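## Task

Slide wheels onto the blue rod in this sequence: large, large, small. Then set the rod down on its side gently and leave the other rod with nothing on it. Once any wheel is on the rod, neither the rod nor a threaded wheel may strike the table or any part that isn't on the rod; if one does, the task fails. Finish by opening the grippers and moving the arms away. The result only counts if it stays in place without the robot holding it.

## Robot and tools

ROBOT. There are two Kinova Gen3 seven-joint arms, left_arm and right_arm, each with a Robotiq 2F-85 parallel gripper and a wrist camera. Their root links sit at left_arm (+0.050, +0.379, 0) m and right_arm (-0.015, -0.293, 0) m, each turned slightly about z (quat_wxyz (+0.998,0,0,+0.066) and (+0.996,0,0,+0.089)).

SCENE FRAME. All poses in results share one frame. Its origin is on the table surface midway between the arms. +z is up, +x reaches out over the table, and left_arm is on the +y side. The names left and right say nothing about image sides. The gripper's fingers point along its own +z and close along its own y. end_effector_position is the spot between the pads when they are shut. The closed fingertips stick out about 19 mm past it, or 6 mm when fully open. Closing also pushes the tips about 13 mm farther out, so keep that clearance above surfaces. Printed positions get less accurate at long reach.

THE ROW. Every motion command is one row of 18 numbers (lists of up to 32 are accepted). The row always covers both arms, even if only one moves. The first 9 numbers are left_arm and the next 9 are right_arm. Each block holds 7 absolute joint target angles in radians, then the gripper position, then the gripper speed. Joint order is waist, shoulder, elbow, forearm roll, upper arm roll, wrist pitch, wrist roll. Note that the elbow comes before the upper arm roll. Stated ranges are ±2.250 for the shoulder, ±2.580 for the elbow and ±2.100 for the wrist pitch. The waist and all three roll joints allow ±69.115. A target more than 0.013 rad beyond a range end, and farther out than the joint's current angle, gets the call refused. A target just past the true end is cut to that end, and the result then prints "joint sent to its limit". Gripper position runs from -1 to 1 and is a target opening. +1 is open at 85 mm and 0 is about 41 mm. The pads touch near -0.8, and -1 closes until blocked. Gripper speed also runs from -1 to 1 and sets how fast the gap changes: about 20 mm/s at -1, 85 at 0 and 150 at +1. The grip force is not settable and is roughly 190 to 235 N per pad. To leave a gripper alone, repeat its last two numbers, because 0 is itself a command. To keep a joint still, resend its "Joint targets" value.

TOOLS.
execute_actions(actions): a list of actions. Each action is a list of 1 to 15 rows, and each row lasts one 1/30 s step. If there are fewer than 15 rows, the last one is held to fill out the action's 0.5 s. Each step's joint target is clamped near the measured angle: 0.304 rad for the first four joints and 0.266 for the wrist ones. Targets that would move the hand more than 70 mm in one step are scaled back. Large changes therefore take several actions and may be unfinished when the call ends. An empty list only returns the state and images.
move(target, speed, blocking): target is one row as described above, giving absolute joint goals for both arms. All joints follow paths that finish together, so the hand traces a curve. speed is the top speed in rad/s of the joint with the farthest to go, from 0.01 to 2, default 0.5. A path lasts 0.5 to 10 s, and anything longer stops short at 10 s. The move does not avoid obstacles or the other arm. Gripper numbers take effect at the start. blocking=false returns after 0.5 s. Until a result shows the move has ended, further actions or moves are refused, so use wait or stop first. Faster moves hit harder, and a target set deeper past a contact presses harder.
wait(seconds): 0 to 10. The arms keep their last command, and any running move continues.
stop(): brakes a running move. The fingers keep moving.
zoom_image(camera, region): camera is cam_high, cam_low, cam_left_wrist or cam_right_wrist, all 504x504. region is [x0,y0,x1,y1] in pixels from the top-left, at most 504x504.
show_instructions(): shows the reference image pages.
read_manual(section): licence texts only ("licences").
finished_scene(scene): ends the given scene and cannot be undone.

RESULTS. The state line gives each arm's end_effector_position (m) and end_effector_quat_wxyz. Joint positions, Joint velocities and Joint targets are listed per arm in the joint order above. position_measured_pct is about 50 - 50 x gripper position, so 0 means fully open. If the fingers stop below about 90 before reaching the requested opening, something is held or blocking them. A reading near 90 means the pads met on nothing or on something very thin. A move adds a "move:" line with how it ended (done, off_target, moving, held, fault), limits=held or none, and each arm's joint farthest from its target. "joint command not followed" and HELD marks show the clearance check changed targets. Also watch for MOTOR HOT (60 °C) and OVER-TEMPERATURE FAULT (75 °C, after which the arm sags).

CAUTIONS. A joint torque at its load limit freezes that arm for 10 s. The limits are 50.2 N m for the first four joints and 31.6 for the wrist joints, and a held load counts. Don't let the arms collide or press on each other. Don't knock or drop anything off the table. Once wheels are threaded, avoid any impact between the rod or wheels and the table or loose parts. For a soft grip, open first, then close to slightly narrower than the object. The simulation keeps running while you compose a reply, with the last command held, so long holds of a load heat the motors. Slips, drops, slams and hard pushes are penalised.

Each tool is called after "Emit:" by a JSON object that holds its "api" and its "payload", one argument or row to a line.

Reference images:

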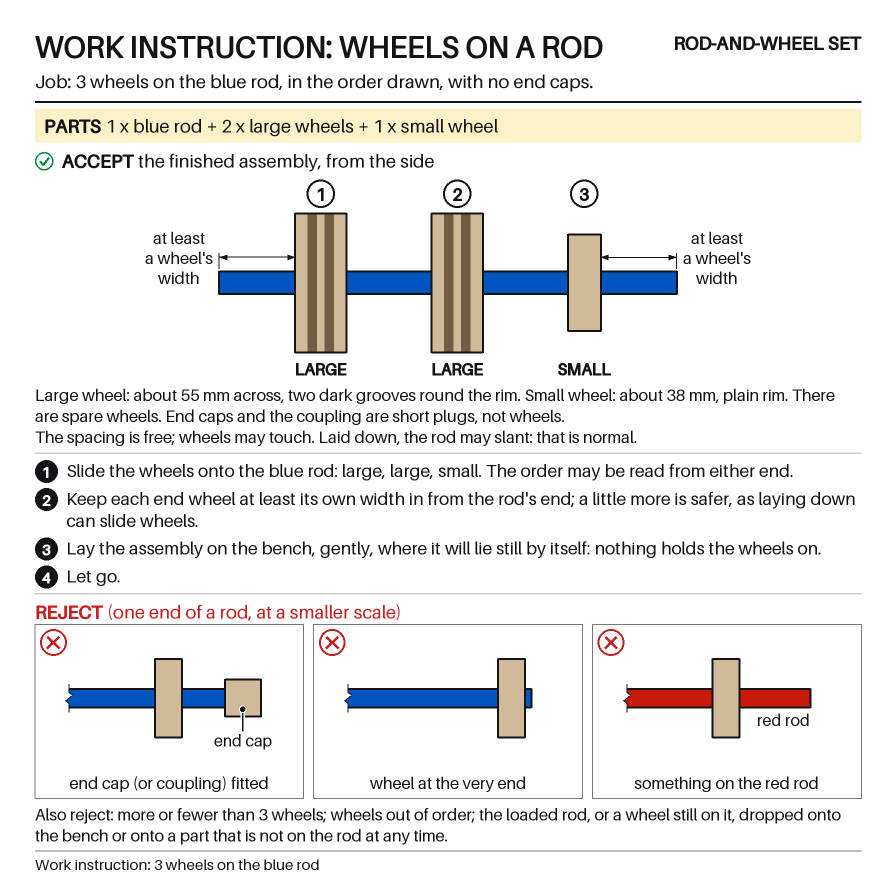

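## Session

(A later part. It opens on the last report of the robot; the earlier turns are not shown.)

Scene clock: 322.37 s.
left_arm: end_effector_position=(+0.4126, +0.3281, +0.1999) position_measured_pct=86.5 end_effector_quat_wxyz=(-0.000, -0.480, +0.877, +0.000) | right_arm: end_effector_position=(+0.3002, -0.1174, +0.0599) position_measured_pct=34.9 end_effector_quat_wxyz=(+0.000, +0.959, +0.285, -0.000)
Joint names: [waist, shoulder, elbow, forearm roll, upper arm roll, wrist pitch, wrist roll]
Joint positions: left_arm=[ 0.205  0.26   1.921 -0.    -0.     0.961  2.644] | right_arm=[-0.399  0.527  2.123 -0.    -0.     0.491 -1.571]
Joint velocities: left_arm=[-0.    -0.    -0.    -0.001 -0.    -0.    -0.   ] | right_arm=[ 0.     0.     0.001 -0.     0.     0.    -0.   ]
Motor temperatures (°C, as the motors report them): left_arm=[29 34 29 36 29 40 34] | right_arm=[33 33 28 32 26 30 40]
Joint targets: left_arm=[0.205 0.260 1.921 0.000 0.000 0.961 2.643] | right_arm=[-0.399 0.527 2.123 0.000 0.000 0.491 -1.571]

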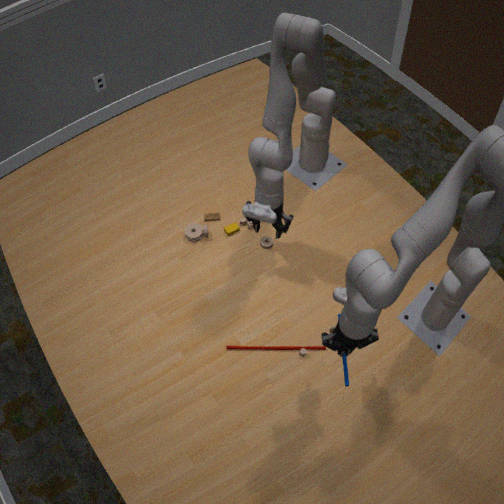

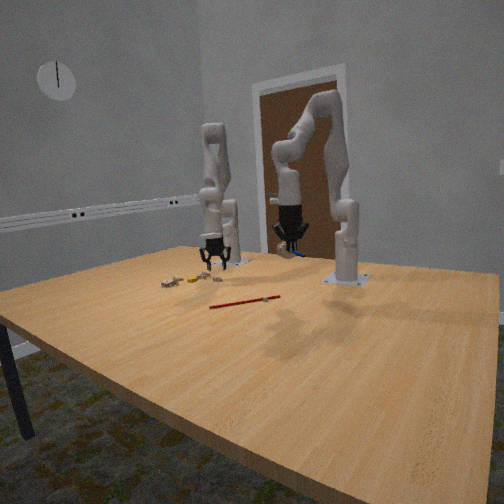

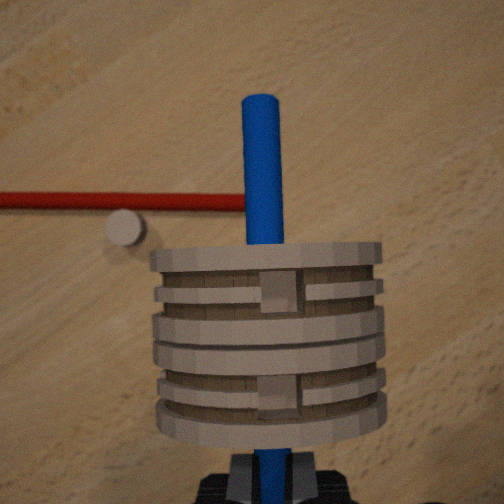

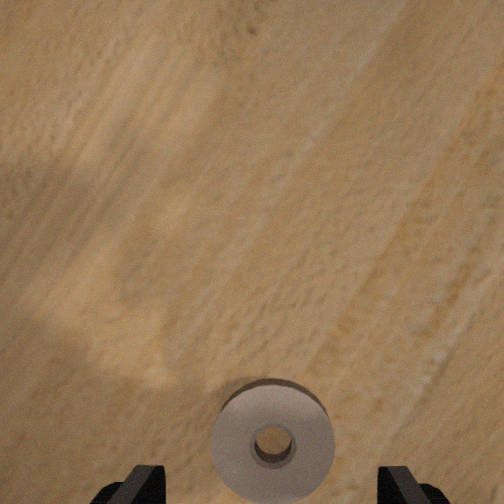

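Emit:
{"api": "move", "payload": {
  "target": [0.2048,0.2599,1.921,0,0,0.9607,2.6435,-1,-0.6, -0.399,0.6335,2.1338,0,0,0.3743,-1.5708,0.3,0],
  "speed": 0.15
}}

Emit:
{"api": "execute_actions", "payload": {
  "actions": [
    [[0.2048,0.2599,1.921,0,0,0.9607,2.6435,-1,-0.6, -0.399,0.6335,2.1338,0,0,0.3743,-1.5708,-1,-0.6]],
    [[0.2048,0.2599,1.921,0,0,0.9607,2.6435,-1,-0.6, -0.399,0.6335,2.1338,0,0,0.3743,-1.5708,-1,-0.6]]
  ]
}}

Scene clock: 331.40 s.
left_arm: end_effector_position=(+0.4126, +0.3281, +0.1999) position_measured_pct=86.5 end_effector_quat_wxyz=(-0.000, -0.480, +0.877, +0.000) | right_arm: end_effector_position=(+0.3036, -0.1152, +0.0201) position_measured_pct=34.9 end_effector_quat_wxyz=(-0.000, +0.959, +0.285, +0.000)
Joint names: [waist, shoulder, elbow, forearm roll, upper arm roll, wrist pitch, wrist roll]
Joint positions: left_arm=[ 0.205  0.26   1.921 -0.    -0.     0.961  2.644] | right_arm=[-0.399  0.633  2.134 -0.    -0.     0.374 -1.571]
Joint velocities: left_arm=[ 0.001 -0.     0.     0.001  0.    -0.    -0.   ] | right_arm=[ 0.001  0.003  0.001 -0.     0.    -0.    -0.   ]
Motor temperatures (°C, as the motors report them): left_arm=[29 34 29 36 29 40 34] | right_arm=[33 33 28 32 26 30 40]
Joint targets: left_arm=[0.205 0.260 1.921 0.000 0.000 0.961 2.643] | right_arm=[-0.399 0.633 2.134 0.000 0.000 0.374 -1.571]
move: done; limits=none; left_arm: farthest joint: the waist, 0.000 radians from its target (0.000 radians at the start); right_arm: farthest joint: the waist, 0.000 radians from its target (0.000 radians at the start)

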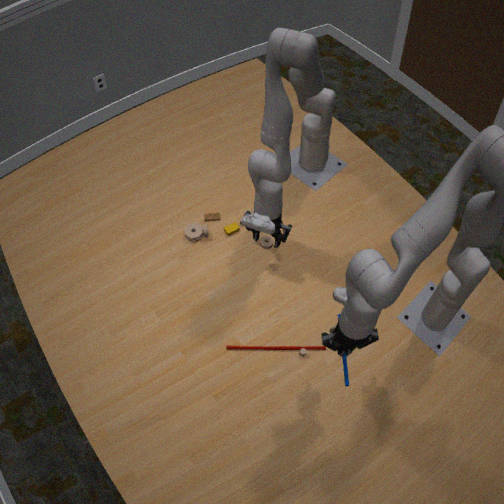

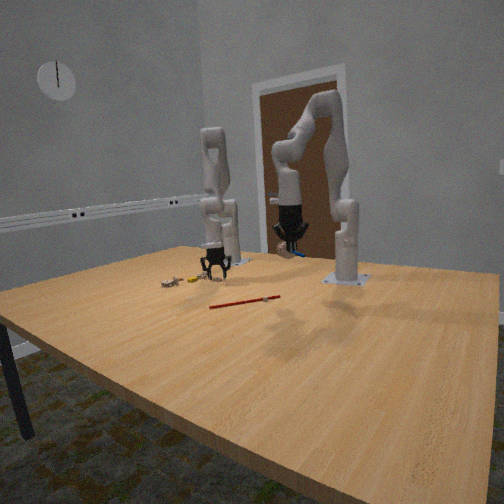

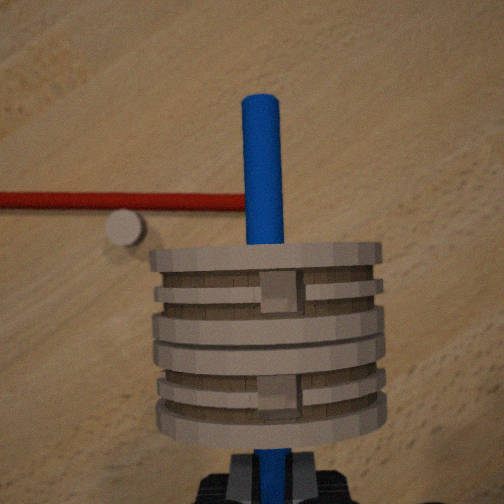

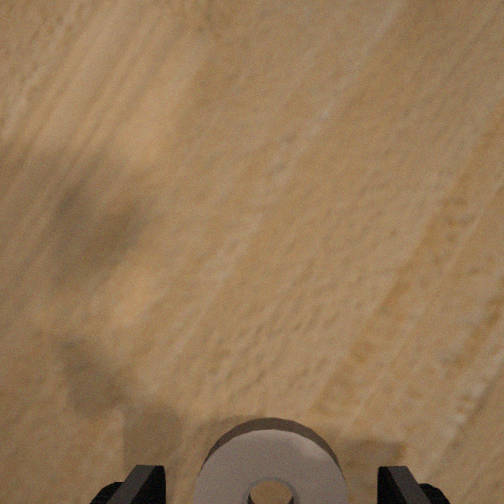

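Scene clock: 332.40 s.
left_arm: end_effector_position=(+0.4126, +0.3281, +0.1999) position_measured_pct=86.5 end_effector_quat_wxyz=(-0.000, -0.480, +0.877, +0.000) | right_arm: end_effector_position=(+0.3035, -0.1152, +0.0208) position_measured_pct=56.7 end_effector_quat_wxyz=(-0.000, +0.959, +0.285, +0.000)
Joint names: [waist, shoulder, elbow, forearm roll, upper arm roll, wrist pitch, wrist roll]
Joint positions: left_arm=[ 0.205  0.26   1.921 -0.    -0.     0.961  2.644] | right_arm=[-0.399  0.631  2.134 -0.     0.     0.375 -1.571]
Joint velocities: left_arm=[-0.001  0.001  0.     0.     0.    -0.    -0.   ] | right_arm=[ 0.     0.     0.001 -0.    -0.     0.    -0.   ]
Motor temperatures (°C, as the motors report them): left_arm=[29 34 29 36 29 40 34] | right_arm=[33 33 28 32 26 30 40]
Joint targets: left_arm=[0.205 0.260 1.921 0.000 0.000 0.961 2.643] | right_arm=[-0.399 0.633 2.134 0.000 0.000 0.374 -1.571]
Step readings (joint positions; steps 1 to 15: 1st action; 16 to 30: 2nd action):
0: left_arm=[0.205 0.260 1.921 -0.000 -0.000 0.961 2.644] | right_arm=[-0.399 0.633 2.134 -0.000 -0.000 0.374 -1.571]
1: left_arm=[0.205 0.260 1.921 -0.000 -0.000 0.961 2.644] | right_arm=[-0.399 0.633 2.134 0.000 -0.000 0.374 -1.571]
2: left_arm=[0.205 0.260 1.921 -0.000 -0.000 0.961 2.644] | right_arm=[-0.399 0.633 2.134 0.000 -0.000 0.374 -1.571]
4: left_arm=[0.205 0.260 1.921 -0.000 -0.000 0.961 2.643] | right_arm=[-0.399 0.633 2.134 0.000 -0.000 0.374 -1.571]
8: left_arm=[0.205 0.260 1.921 -0.000 -0.000 0.961 2.644] | right_arm=[-0.399 0.633 2.134 0.000 0.000 0.374 -1.571]
15: left_arm=[0.205 0.260 1.921 -0.000 -0.000 0.961 2.643] | right_arm=[-0.399 0.633 2.134 -0.000 0.000 0.375 -1.571]
16: left_arm=[0.205 0.260 1.921 -0.000 -0.000 0.961 2.644] | right_arm=[-0.399 0.632 2.134 -0.000 0.000 0.375 -1.571]
17: left_arm=[0.205 0.260 1.921 -0.000 -0.000 0.961 2.644] | right_arm=[-0.399 0.632 2.134 -0.000 0.000 0.375 -1.571]
19: left_arm=[0.205 0.260 1.921 -0.000 -0.000 0.961 2.643] | right_arm=[-0.399 0.631 2.134 -0.000 0.000 0.375 -1.571]
23: left_arm=[0.205 0.260 1.921 -0.000 -0.000 0.961 2.644] | right_arm=[-0.399 0.631 2.134 -0.000 0.000 0.375 -1.571]
30: Joint positions above

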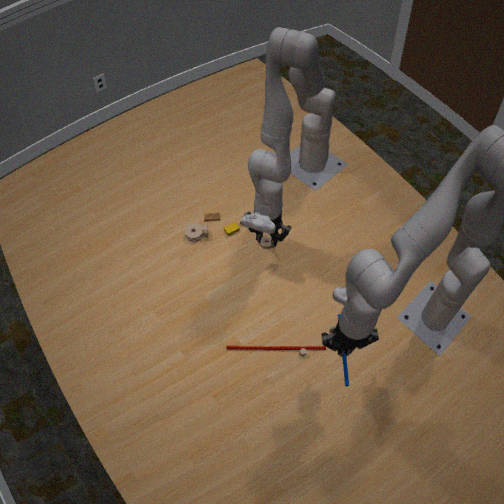

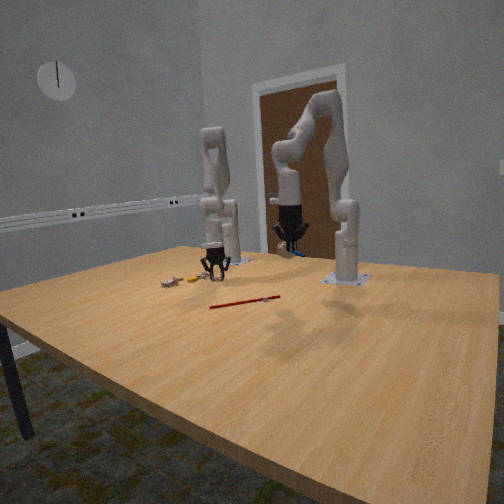

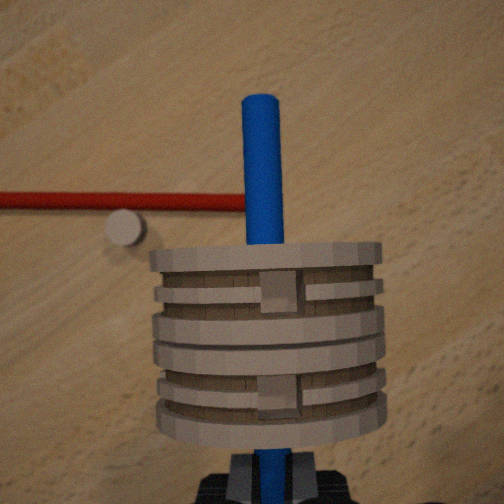

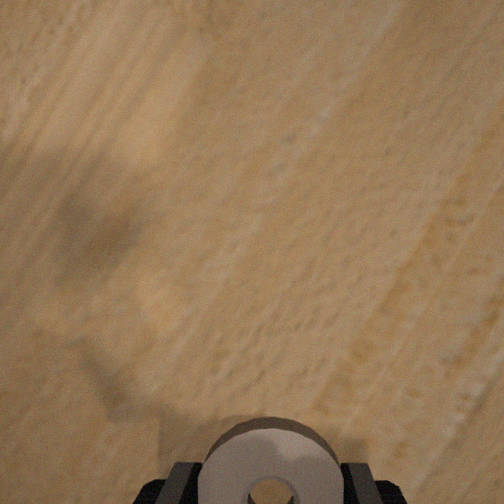

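Gripped. Lift straight up, then to the intermediate pose.

Emit:
{"api": "move", "payload": {
  "target": [0.2048,0.2599,1.921,0,0,0.9607,2.6435,-1,-0.6, -0.399,0.5273,2.123,0,0,0.4913,-1.5708,-1,-0.6],
  "speed": 0.2
}}

Emit:
{"api": "move", "payload": {
  "target": [0.2048,0.2599,1.921,0,0,0.9607,2.6435,-1,-0.6, -0.8235,0.33,2.0,0,0,0.81,-1.5708,-1,-0.6],
  "speed": 0.5
}}

Emit:
{"api": "move", "payload": {
  "target": [0.2048,0.2599,1.921,0,0,0.9607,2.6435,-1,-0.6, -0.8235,1.0728,2.358,0,0,-1.86,-1.5708,-1,-0.6],
  "speed": 0.6
}}

Scene clock: 335.93 s.
left_arm: end_effector_position=(+0.4126, +0.3281, +0.1999) position_measured_pct=86.5 end_effector_quat_wxyz=(-0.000, -0.480, +0.877, +0.000) | right_arm: end_effector_position=(+0.3001, -0.1174, +0.0599) position_measured_pct=56.7 end_effector_quat_wxyz=(+0.000, +0.959, +0.285, -0.000)
Joint names: [waist, shoulder, elbow, forearm roll, upper arm roll, wrist pitch, wrist roll]
Joint positions: left_arm=[ 0.205  0.26   1.921 -0.    -0.     0.961  2.643] | right_arm=[-0.399  0.528  2.123  0.     0.     0.491 -1.571]
Joint velocities: left_arm=[-0.002  0.     0.    -0.    -0.    -0.    -0.   ] | right_arm=[ 0.    -0.002 -0.     0.     0.     0.    -0.   ]
Motor temperatures (°C, as the motors report them): left_arm=[29 34 29 36 29 40 34] | right_arm=[33 33 28 32 26 30 40]
Joint targets: left_arm=[0.205 0.260 1.921 0.000 0.000 0.961 2.643] | right_arm=[-0.399 0.527 2.123 0.000 0.000 0.491 -1.571]
move: done; limits=none; left_arm: farthest joint: the waist, 0.000 radians from its target (0.000 radians at the start); right_arm: farthest joint: the waist, 0.000 radians from its target (0.000 radians at the start)

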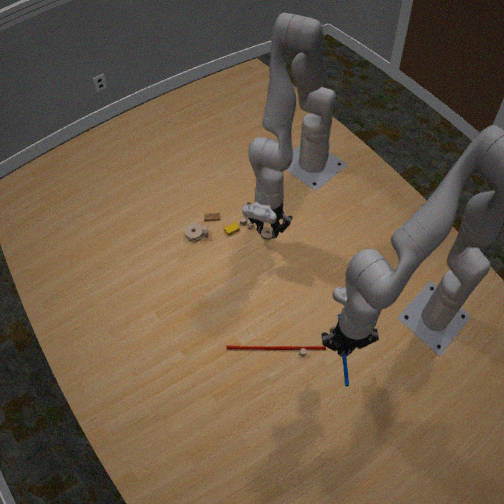

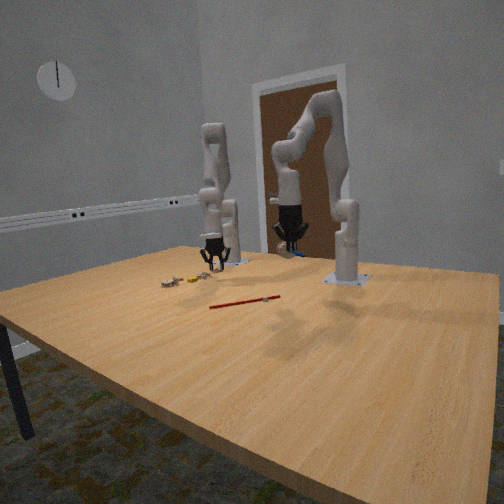

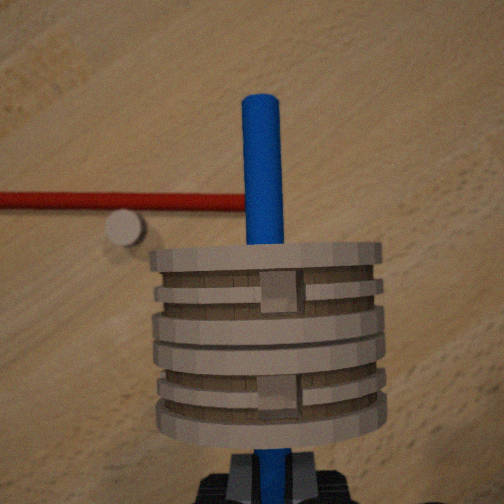

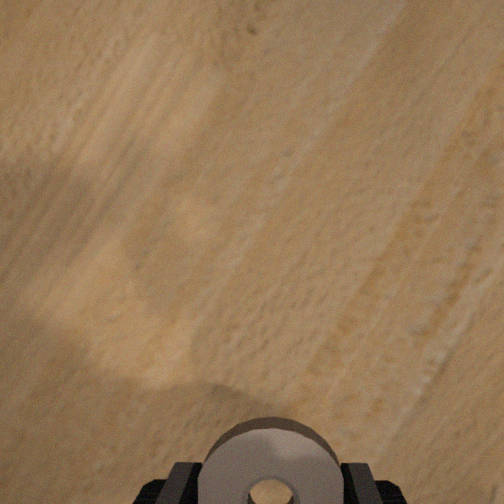

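Scene clock: 337.40 s.
left_arm: end_effector_position=(+0.4126, +0.3281, +0.1999) position_measured_pct=86.5 end_effector_quat_wxyz=(-0.000, -0.480, +0.877, +0.000) | right_arm: end_effector_position=(+0.2025, +0.0009, +0.1551) position_measured_pct=56.7 end_effector_quat_wxyz=(-0.000, +0.877, +0.480, +0.001)
Joint names: [waist, shoulder, elbow, forearm roll, upper arm roll, wrist pitch, wrist roll]
Joint positions: left_arm=[ 0.205  0.26   1.921 -0.    -0.     0.961  2.644] | right_arm=[-0.823  0.33   2.    -0.    -0.     0.81  -1.571]
Joint velocities: left_arm=[-0.     0.001  0.001  0.    -0.    -0.     0.   ] | right_arm=[-0.003 -0.001 -0.001  0.     0.     0.    -0.   ]
Motor temperatures (°C, as the motors report them): left_arm=[29 34 29 36 29 40 34] | right_arm=[33 33 28 32 26 30 40]
Joint targets: left_arm=[0.205 0.260 1.921 0.000 0.000 0.961 2.643] | right_arm=[-0.824 0.330 2.000 0.000 0.000 0.810 -1.571]
move: done; limits=none; left_arm: farthest joint: the waist, 0.000 radians from its target (0.000 radians at the start); right_arm: farthest joint: the waist, 0.000 radians from its target (0.425 radians at the start)

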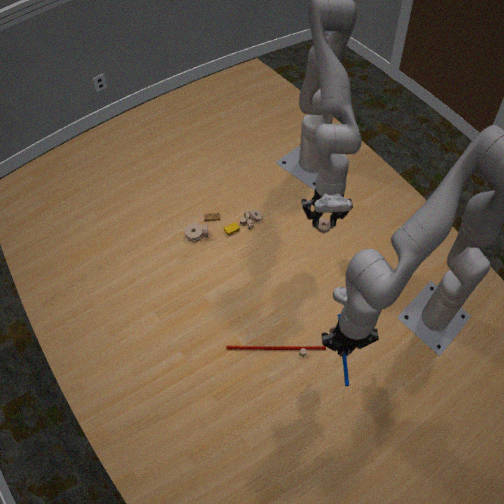

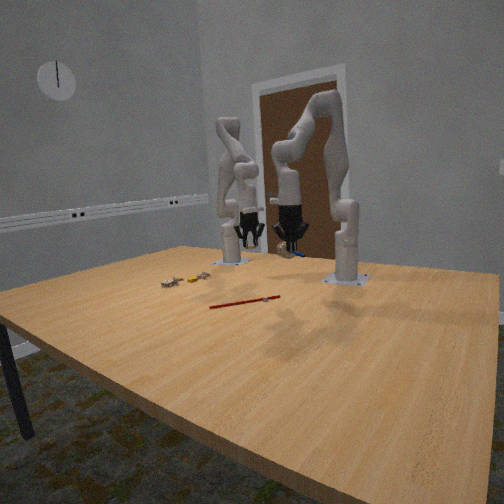

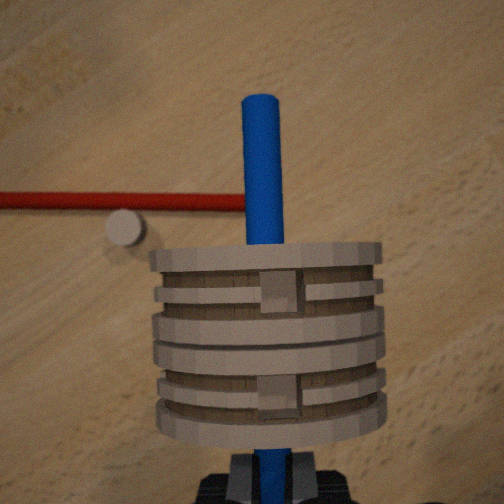

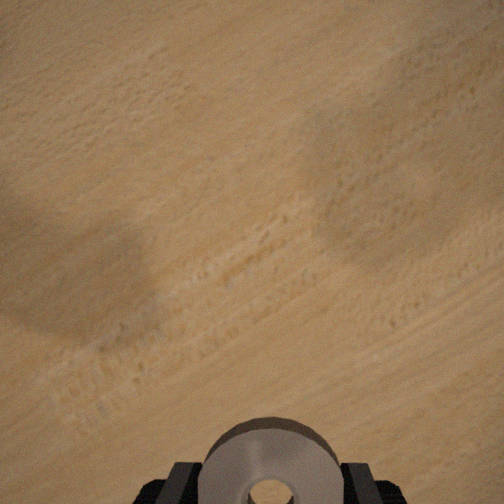

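Scene clock: 342.33 s.
left_arm: end_effector_position=(+0.4126, +0.3281, +0.1999) position_measured_pct=86.5 end_effector_quat_wxyz=(-0.000, -0.480, +0.877, +0.000) | right_arm: end_effector_position=(+0.3243, +0.1918, +0.1847) position_measured_pct=56.7 end_effector_quat_wxyz=(-0.340, +0.620, +0.340, +0.620)
Joint names: [waist, shoulder, elbow, forearm roll, upper arm roll, wrist pitch, wrist roll]
Joint positions: left_arm=[ 0.205  0.26   1.921 -0.    -0.     0.961  2.644] | right_arm=[-0.823  1.072  2.358 -0.    -0.    -1.86  -1.571]
Joint velocities: left_arm=[-0.    -0.001 -0.    -0.    -0.     0.     0.001] | right_arm=[-0.     0.003 -0.    -0.     0.    -0.    -0.   ]
Motor temperatures (°C, as the motors report them): left_arm=[29 34 29 36 29 40 34] | right_arm=[33 33 28 32 26 30 40]
Joint targets: left_arm=[0.205 0.260 1.921 0.000 0.000 0.961 2.643] | right_arm=[-0.824 1.073 2.358 0.000 0.000 -1.860 -1.571]
move: done; limits=none; left_arm: farthest joint: the waist, 0.000 radians from its target (0.000 radians at the start); right_arm: farthest joint: the waist, 0.000 radians from its target (0.000 radians at the start)

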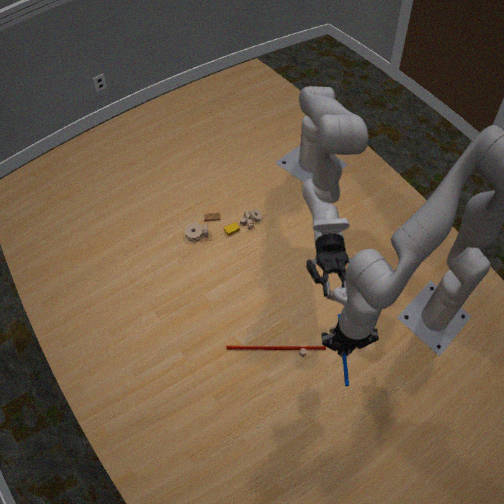

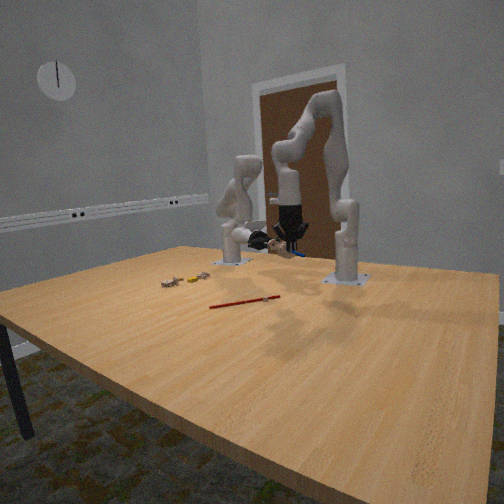

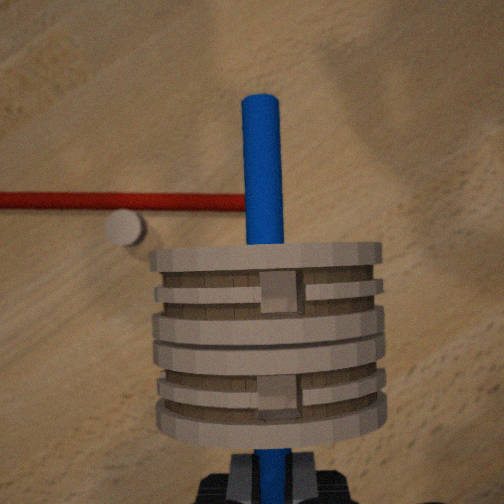

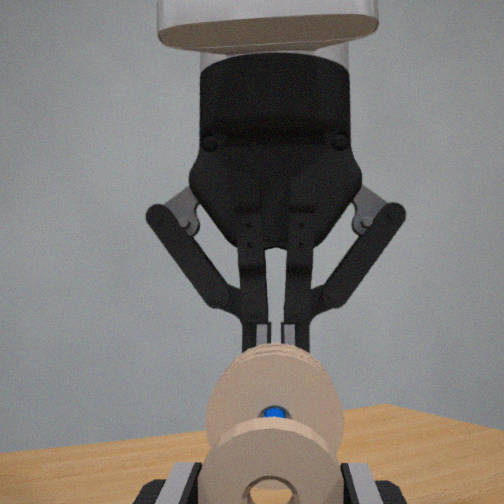

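Emit:
{"api": "move", "payload": {
  "target": [0.2048,0.2599,1.921,0,0,0.9607,2.6435,-1,-0.6, -0.8235,1.0433,2.2183,0,0,-1.6908,-1.5708,-1,-0.6],
  "speed": 0.12
}}

Emit:
{"api": "zoom_image", "payload": {
  "camera": "cam_left_wrist",
  "region": [130,0,390,260]
}}

Emit:
{"api": "zoom_image", "payload": {
  "camera": "cam_right_wrist",
  "region": [180,324,360,504]
}}

Scene clock: 346.93 s.
left_arm: end_effector_position=(+0.4126, +0.3281, +0.1999) position_measured_pct=86.5 end_effector_quat_wxyz=(-0.000, -0.480, +0.877, +0.000) | right_arm: end_effector_position=(+0.3490, +0.2304, +0.1845) position_measured_pct=56.7 end_effector_quat_wxyz=(-0.340, +0.620, +0.340, +0.620)
Joint names: [waist, shoulder, elbow, forearm roll, upper arm roll, wrist pitch, wrist roll]
Joint positions: left_arm=[ 0.205  0.26   1.921 -0.    -0.     0.961  2.644] | right_arm=[-0.824  1.043  2.218 -0.     0.    -1.691 -1.571]
Joint velocities: left_arm=[ 0.    -0.     0.    -0.001  0.    -0.    -0.   ] | right_arm=[ 0.    -0.    -0.001  0.    -0.     0.     0.   ]
Motor temperatures (°C, as the motors report them): left_arm=[29 34 29 36 29 40 34] | right_arm=[33 33 28 32 26 30 40]
Joint targets: left_arm=[0.205 0.260 1.921 0.000 0.000 0.961 2.643] | right_arm=[-0.824 1.043 2.218 0.000 0.000 -1.691 -1.571]
move: done; limits=none; left_arm: farthest joint: the waist, 0.000 radians from its target (0.000 radians at the start); right_arm: farthest joint: the waist, 0.000 radians from its target (0.000 radians at the start)

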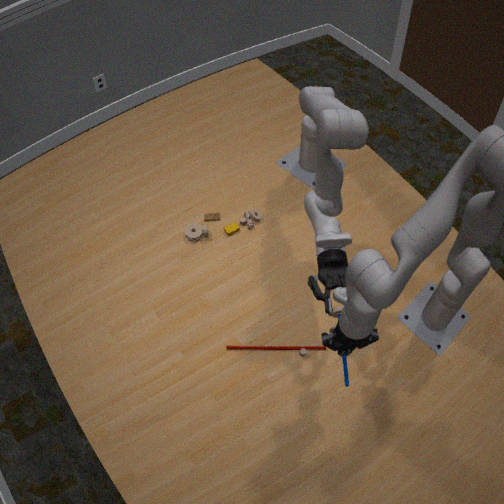

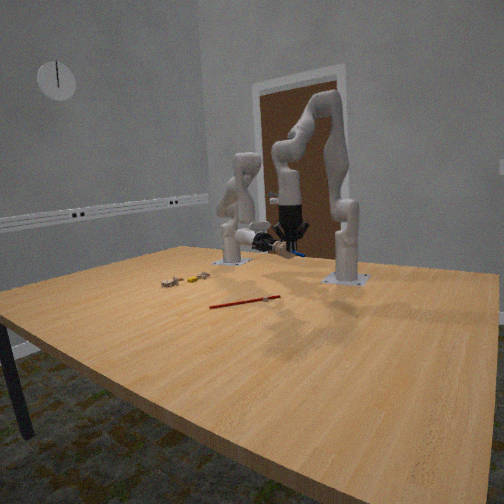

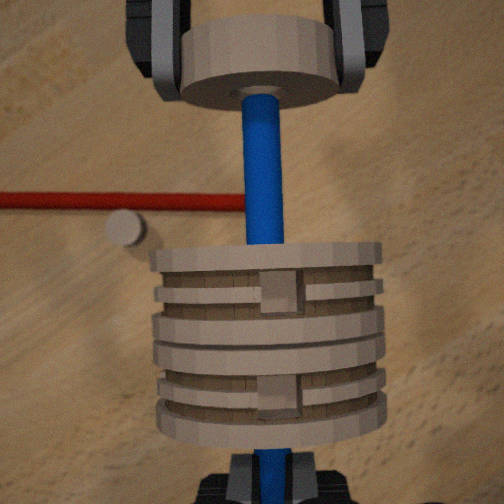

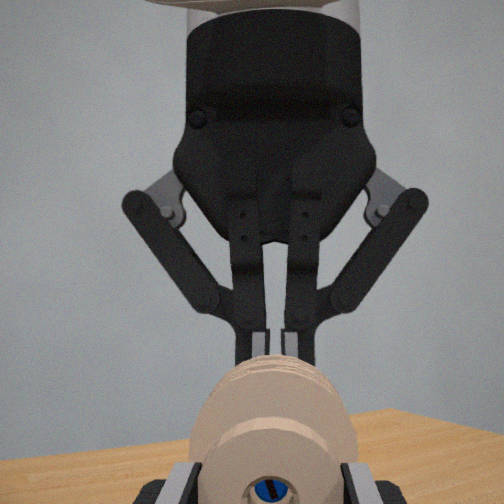

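Region (130, 0, 390, 260) of cam_left_wrist's 504x504 image, scaled by 1.938.

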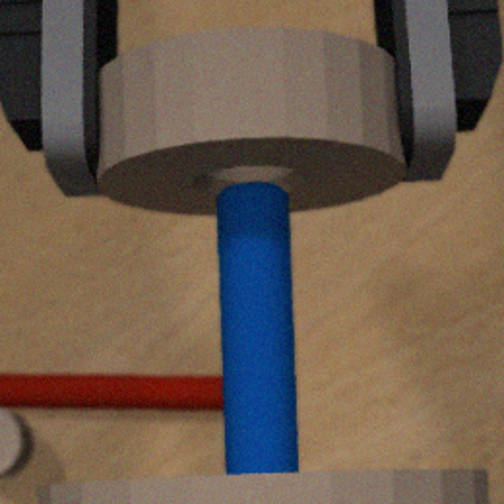

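Region (180, 324, 360, 504) of cam_right_wrist's 504x504 image, scaled by 2.800.

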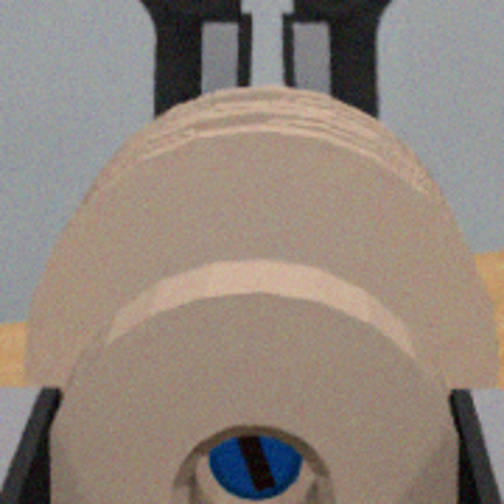

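Emit:
{"api": "move", "payload": {
  "target": [0.2048,0.2599,1.921,0,0,0.9607,2.6435,-1,-0.6, -0.8235,1.0404,2.1871,0,0,-1.6567,-1.5708,-1,-0.6],
  "speed": 0.03
}}

Scene clock: 350.97 s.
left_arm: end_effector_position=(+0.4126, +0.3281, +0.1999) position_measured_pct=86.5 end_effector_quat_wxyz=(-0.000, -0.480, +0.877, +0.000) | right_arm: end_effector_position=(+0.3545, +0.2389, +0.1845) position_measured_pct=56.7 end_effector_quat_wxyz=(-0.340, +0.620, +0.340, +0.620)
Joint names: [waist, shoulder, elbow, forearm roll, upper arm roll, wrist pitch, wrist roll]
Joint positions: left_arm=[ 0.205  0.26   1.921 -0.    -0.     0.961  2.644] | right_arm=[-0.824  1.04   2.187 -0.    -0.    -1.657 -1.571]
Joint velocities: left_arm=[ 0.    -0.001  0.    -0.    -0.    -0.001  0.   ] | right_arm=[-0.    -0.    -0.003 -0.    -0.     0.    -0.   ]
Motor temperatures (°C, as the motors report them): left_arm=[29 34 29 36 29 40 34] | right_arm=[33 33 28 32 26 30 40]
Joint targets: left_arm=[0.205 0.260 1.921 0.000 0.000 0.961 2.643] | right_arm=[-0.824 1.040 2.187 0.000 0.000 -1.657 -1.571]
move: done; limits=none; left_arm: farthest joint: the waist, 0.000 radians from its target (0.000 radians at the start); right_arm: farthest joint: the waist, 0.000 radians from its target (0.000 radians at the start)

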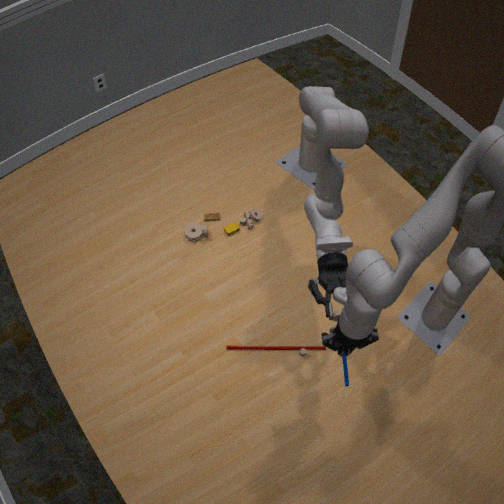

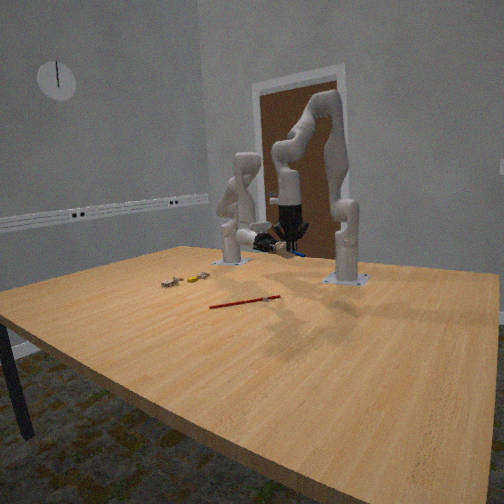

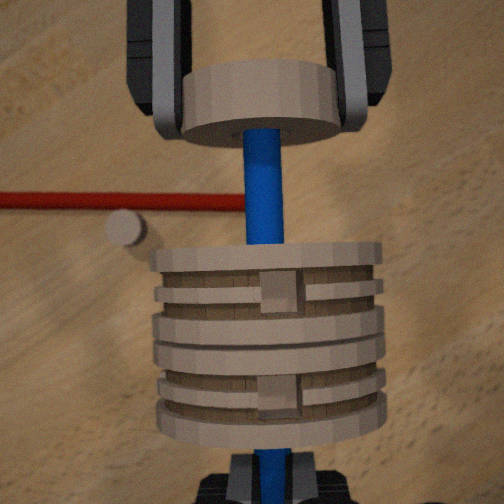

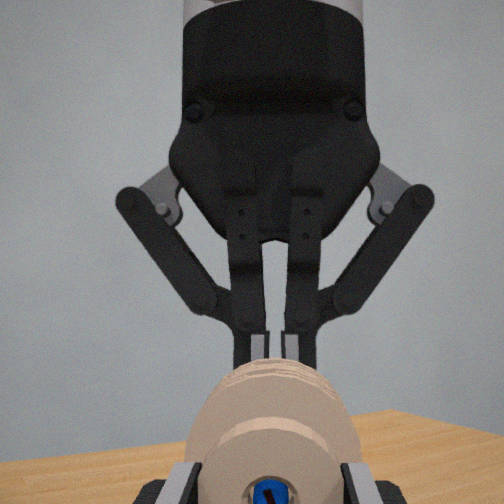

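Emit:
{"api": "move", "payload": {
  "target": [0.2048,0.2599,1.921,0,0,0.9607,2.6435,-1,-0.6, -0.8235,1.0374,2.1148,0,0,-1.5814,-1.5708,-1,-0.6],
  "speed": 0.04
}}

Scene clock: 367.20 s.
left_arm: end_effector_position=(+0.4126, +0.3281, +0.1999) position_measured_pct=86.5 end_effector_quat_wxyz=(-0.000, -0.480, +0.877, +0.000) | right_arm: end_effector_position=(+0.3668, +0.2583, +0.1844) position_measured_pct=56.7 end_effector_quat_wxyz=(-0.340, +0.620, +0.340, +0.620)
Joint names: [waist, shoulder, elbow, forearm roll, upper arm roll, wrist pitch, wrist roll]
Joint positions: left_arm=[ 0.205  0.26   1.921 -0.    -0.     0.961  2.644] | right_arm=[-0.824  1.037  2.115 -0.    -0.    -1.581 -1.571]
Joint velocities: left_arm=[-0.    -0.     0.     0.     0.    -0.     0.001] | right_arm=[ 0.    -0.    -0.002 -0.    -0.     0.    -0.   ]
Motor temperatures (°C, as the motors report them): left_arm=[29 34 29 36 29 40 34] | right_arm=[33 33 28 32 26 30 40]
Joint targets: left_arm=[0.205 0.260 1.921 0.000 0.000 0.961 2.643] | right_arm=[-0.823 1.037 2.115 0.000 0.000 -1.581 -1.571]
move: done; limits=none; left_arm: farthest joint: the waist, 0.000 radians from its target (0.000 radians at the start); right_arm: farthest joint: the waist, 0.000 radians from its target (0.000 radians at the start)

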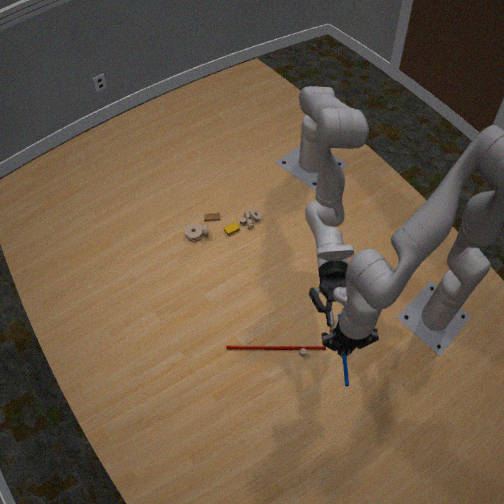

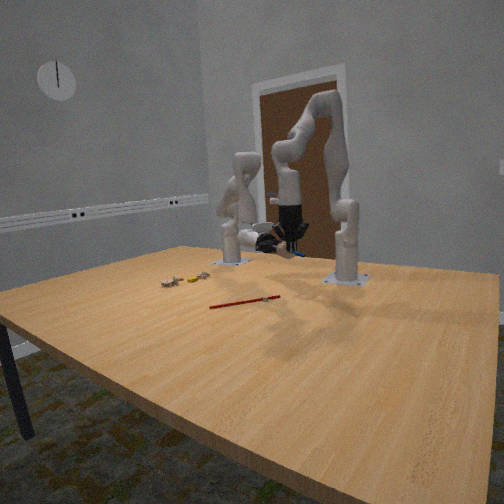

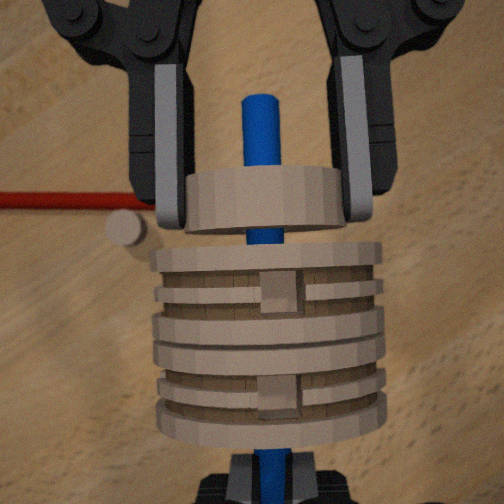

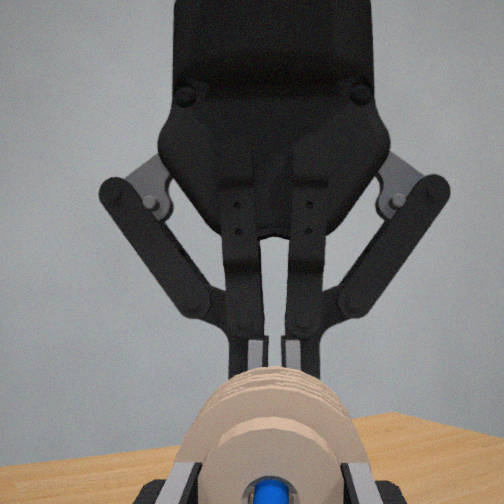

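Emit:
{"api": "move", "payload": {
  "target": [0.2048,0.2599,1.921,0,0,0.9607,2.6435,-1,-0.6, -0.8235,1.0372,2.1022,0,0,-1.5686,-1.5708,-1,-0.6],
  "speed": 0.03
}}

Emit:
{"api": "execute_actions", "payload": {
  "actions": [
    [[0.2048,0.2599,1.921,0,0,0.9607,2.6435,-1,-0.6, -0.8235,1.0372,2.1022,0,0,-1.5686,-1.5708,0.1,-0.5]]
  ]
}}

Scene clock: 372.23 s.
left_arm: end_effector_position=(+0.4126, +0.3281, +0.1999) position_measured_pct=86.5 end_effector_quat_wxyz=(-0.000, -0.480, +0.877, +0.000) | right_arm: end_effector_position=(+0.3690, +0.2616, +0.1845) position_measured_pct=56.7 end_effector_quat_wxyz=(-0.340, +0.620, +0.340, +0.620)
Joint names: [waist, shoulder, elbow, forearm roll, upper arm roll, wrist pitch, wrist roll]
Joint positions: left_arm=[ 0.205  0.26   1.921 -0.    -0.     0.961  2.644] | right_arm=[-0.824  1.037  2.102  0.    -0.    -1.569 -1.571]
Joint velocities: left_arm=[ 0.    -0.    -0.    -0.001 -0.     0.     0.   ] | right_arm=[ 0.     0.    -0.002  0.    -0.     0.001  0.   ]
Motor temperatures (°C, as the motors report them): left_arm=[29 34 29 36 29 40 34] | right_arm=[33 33 28 32 26 30 40]
Joint targets: left_arm=[0.205 0.260 1.921 0.000 0.000 0.961 2.643] | right_arm=[-0.824 1.037 2.102 0.000 0.000 -1.569 -1.571]
move: done; limits=none; left_arm: farthest joint: the waist, 0.000 radians from its target (0.000 radians at the start); right_arm: farthest joint: the waist, 0.000 radians from its target (0.000 radians at the start)

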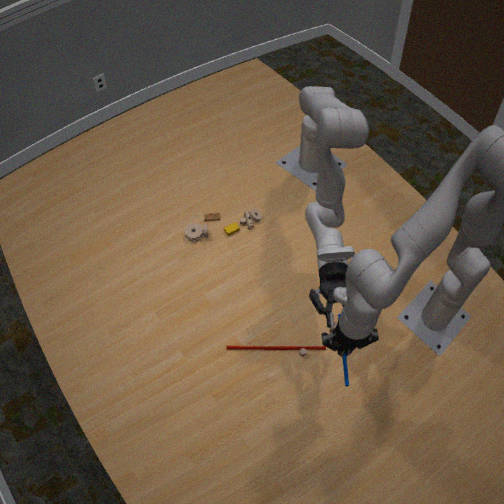

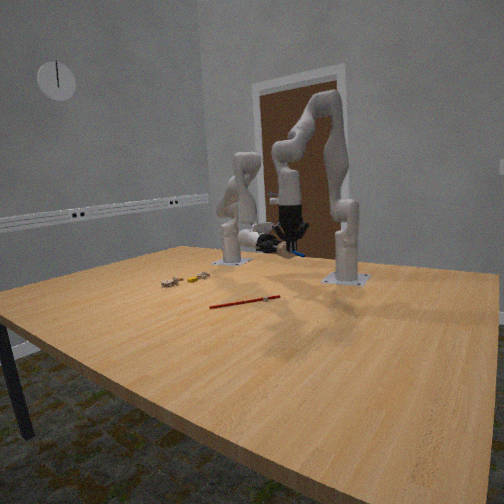

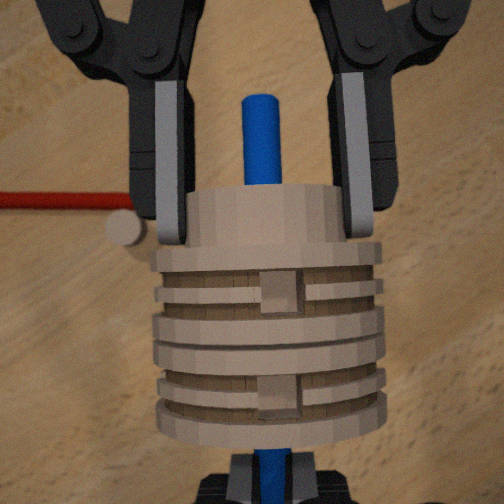

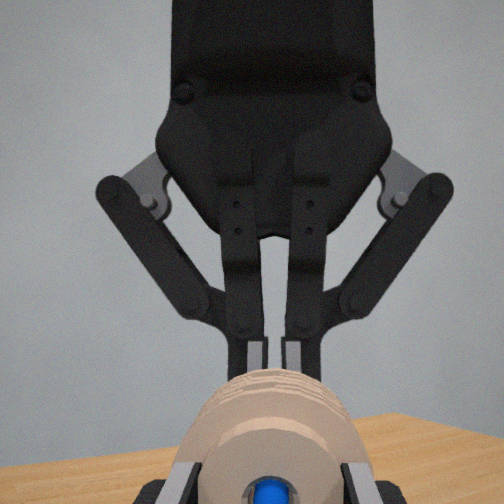

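Scene clock: 372.73 s.
left_arm: end_effector_position=(+0.4126, +0.3281, +0.1999) position_measured_pct=86.5 end_effector_quat_wxyz=(-0.000, -0.480, +0.877, +0.000) | right_arm: end_effector_position=(+0.3690, +0.2616, +0.1845) position_measured_pct=45.2 end_effector_quat_wxyz=(-0.340, +0.620, +0.340, +0.620)
Joint names: [waist, shoulder, elbow, forearm roll, upper arm roll, wrist pitch, wrist roll]
Joint positions: left_arm=[ 0.205  0.26   1.921 -0.    -0.     0.961  2.643] | right_arm=[-0.824  1.037  2.102 -0.     0.    -1.569 -1.571]
Joint velocities: left_arm=[-0.     0.     0.     0.001  0.    -0.     0.   ] | right_arm=[-0.  0.  0.  0.  0. -0.  0.]
Motor temperatures (°C, as the motors report them): left_arm=[29 34 29 36 29 40 34] | right_arm=[33 33 28 32 26 30 40]
Joint targets: left_arm=[0.205 0.260 1.921 0.000 0.000 0.961 2.643] | right_arm=[-0.824 1.037 2.102 0.000 0.000 -1.569 -1.571]
Step readings (joint positions):
0: left_arm=[0.205 0.260 1.921 -0.000 -0.000 0.961 2.644] | right_arm=[-0.824 1.037 2.102 0.000 -0.000 -1.569 -1.571]
1: left_arm=[0.205 0.260 1.921 -0.000 -0.000 0.961 2.644] | right_arm=[-0.824 1.037 2.102 0.000 -0.000 -1.569 -1.571]
2: left_arm=[0.205 0.260 1.921 -0.000 -0.000 0.961 2.644] | right_arm=[-0.824 1.037 2.102 -0.000 -0.000 -1.569 -1.571]
4: left_arm=[0.205 0.260 1.921 -0.000 -0.000 0.961 2.644] | right_arm=[-0.824 1.037 2.102 -0.000 -0.000 -1.569 -1.571]
8: left_arm=[0.205 0.260 1.921 -0.000 -0.000 0.961 2.644] | right_arm=[-0.824 1.037 2.102 -0.000 0.000 -1.569 -1.571]
15: Joint positions above

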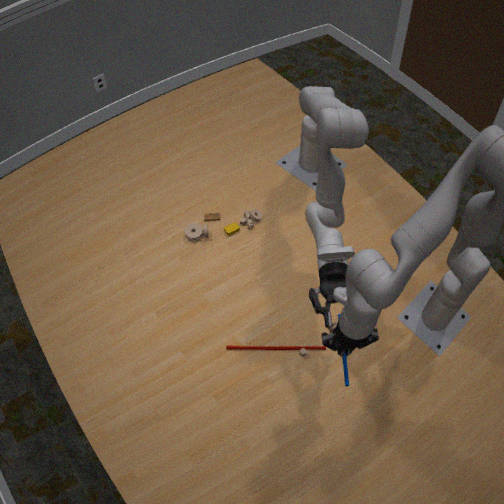

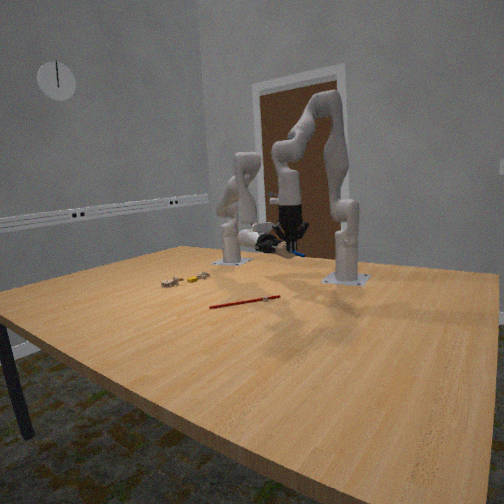

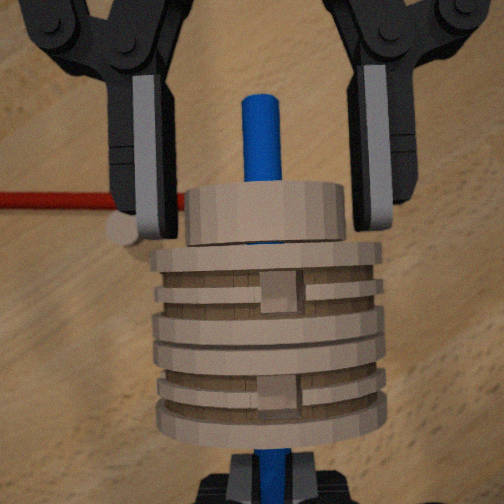

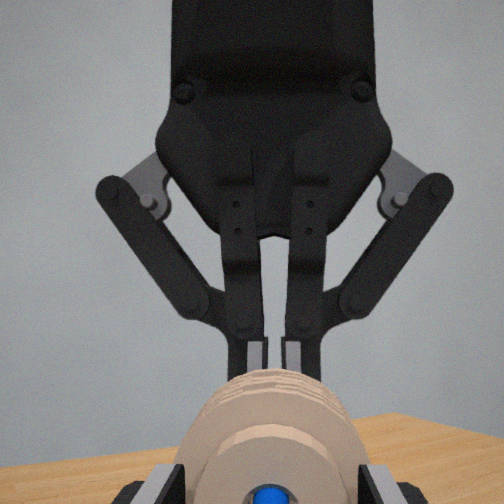

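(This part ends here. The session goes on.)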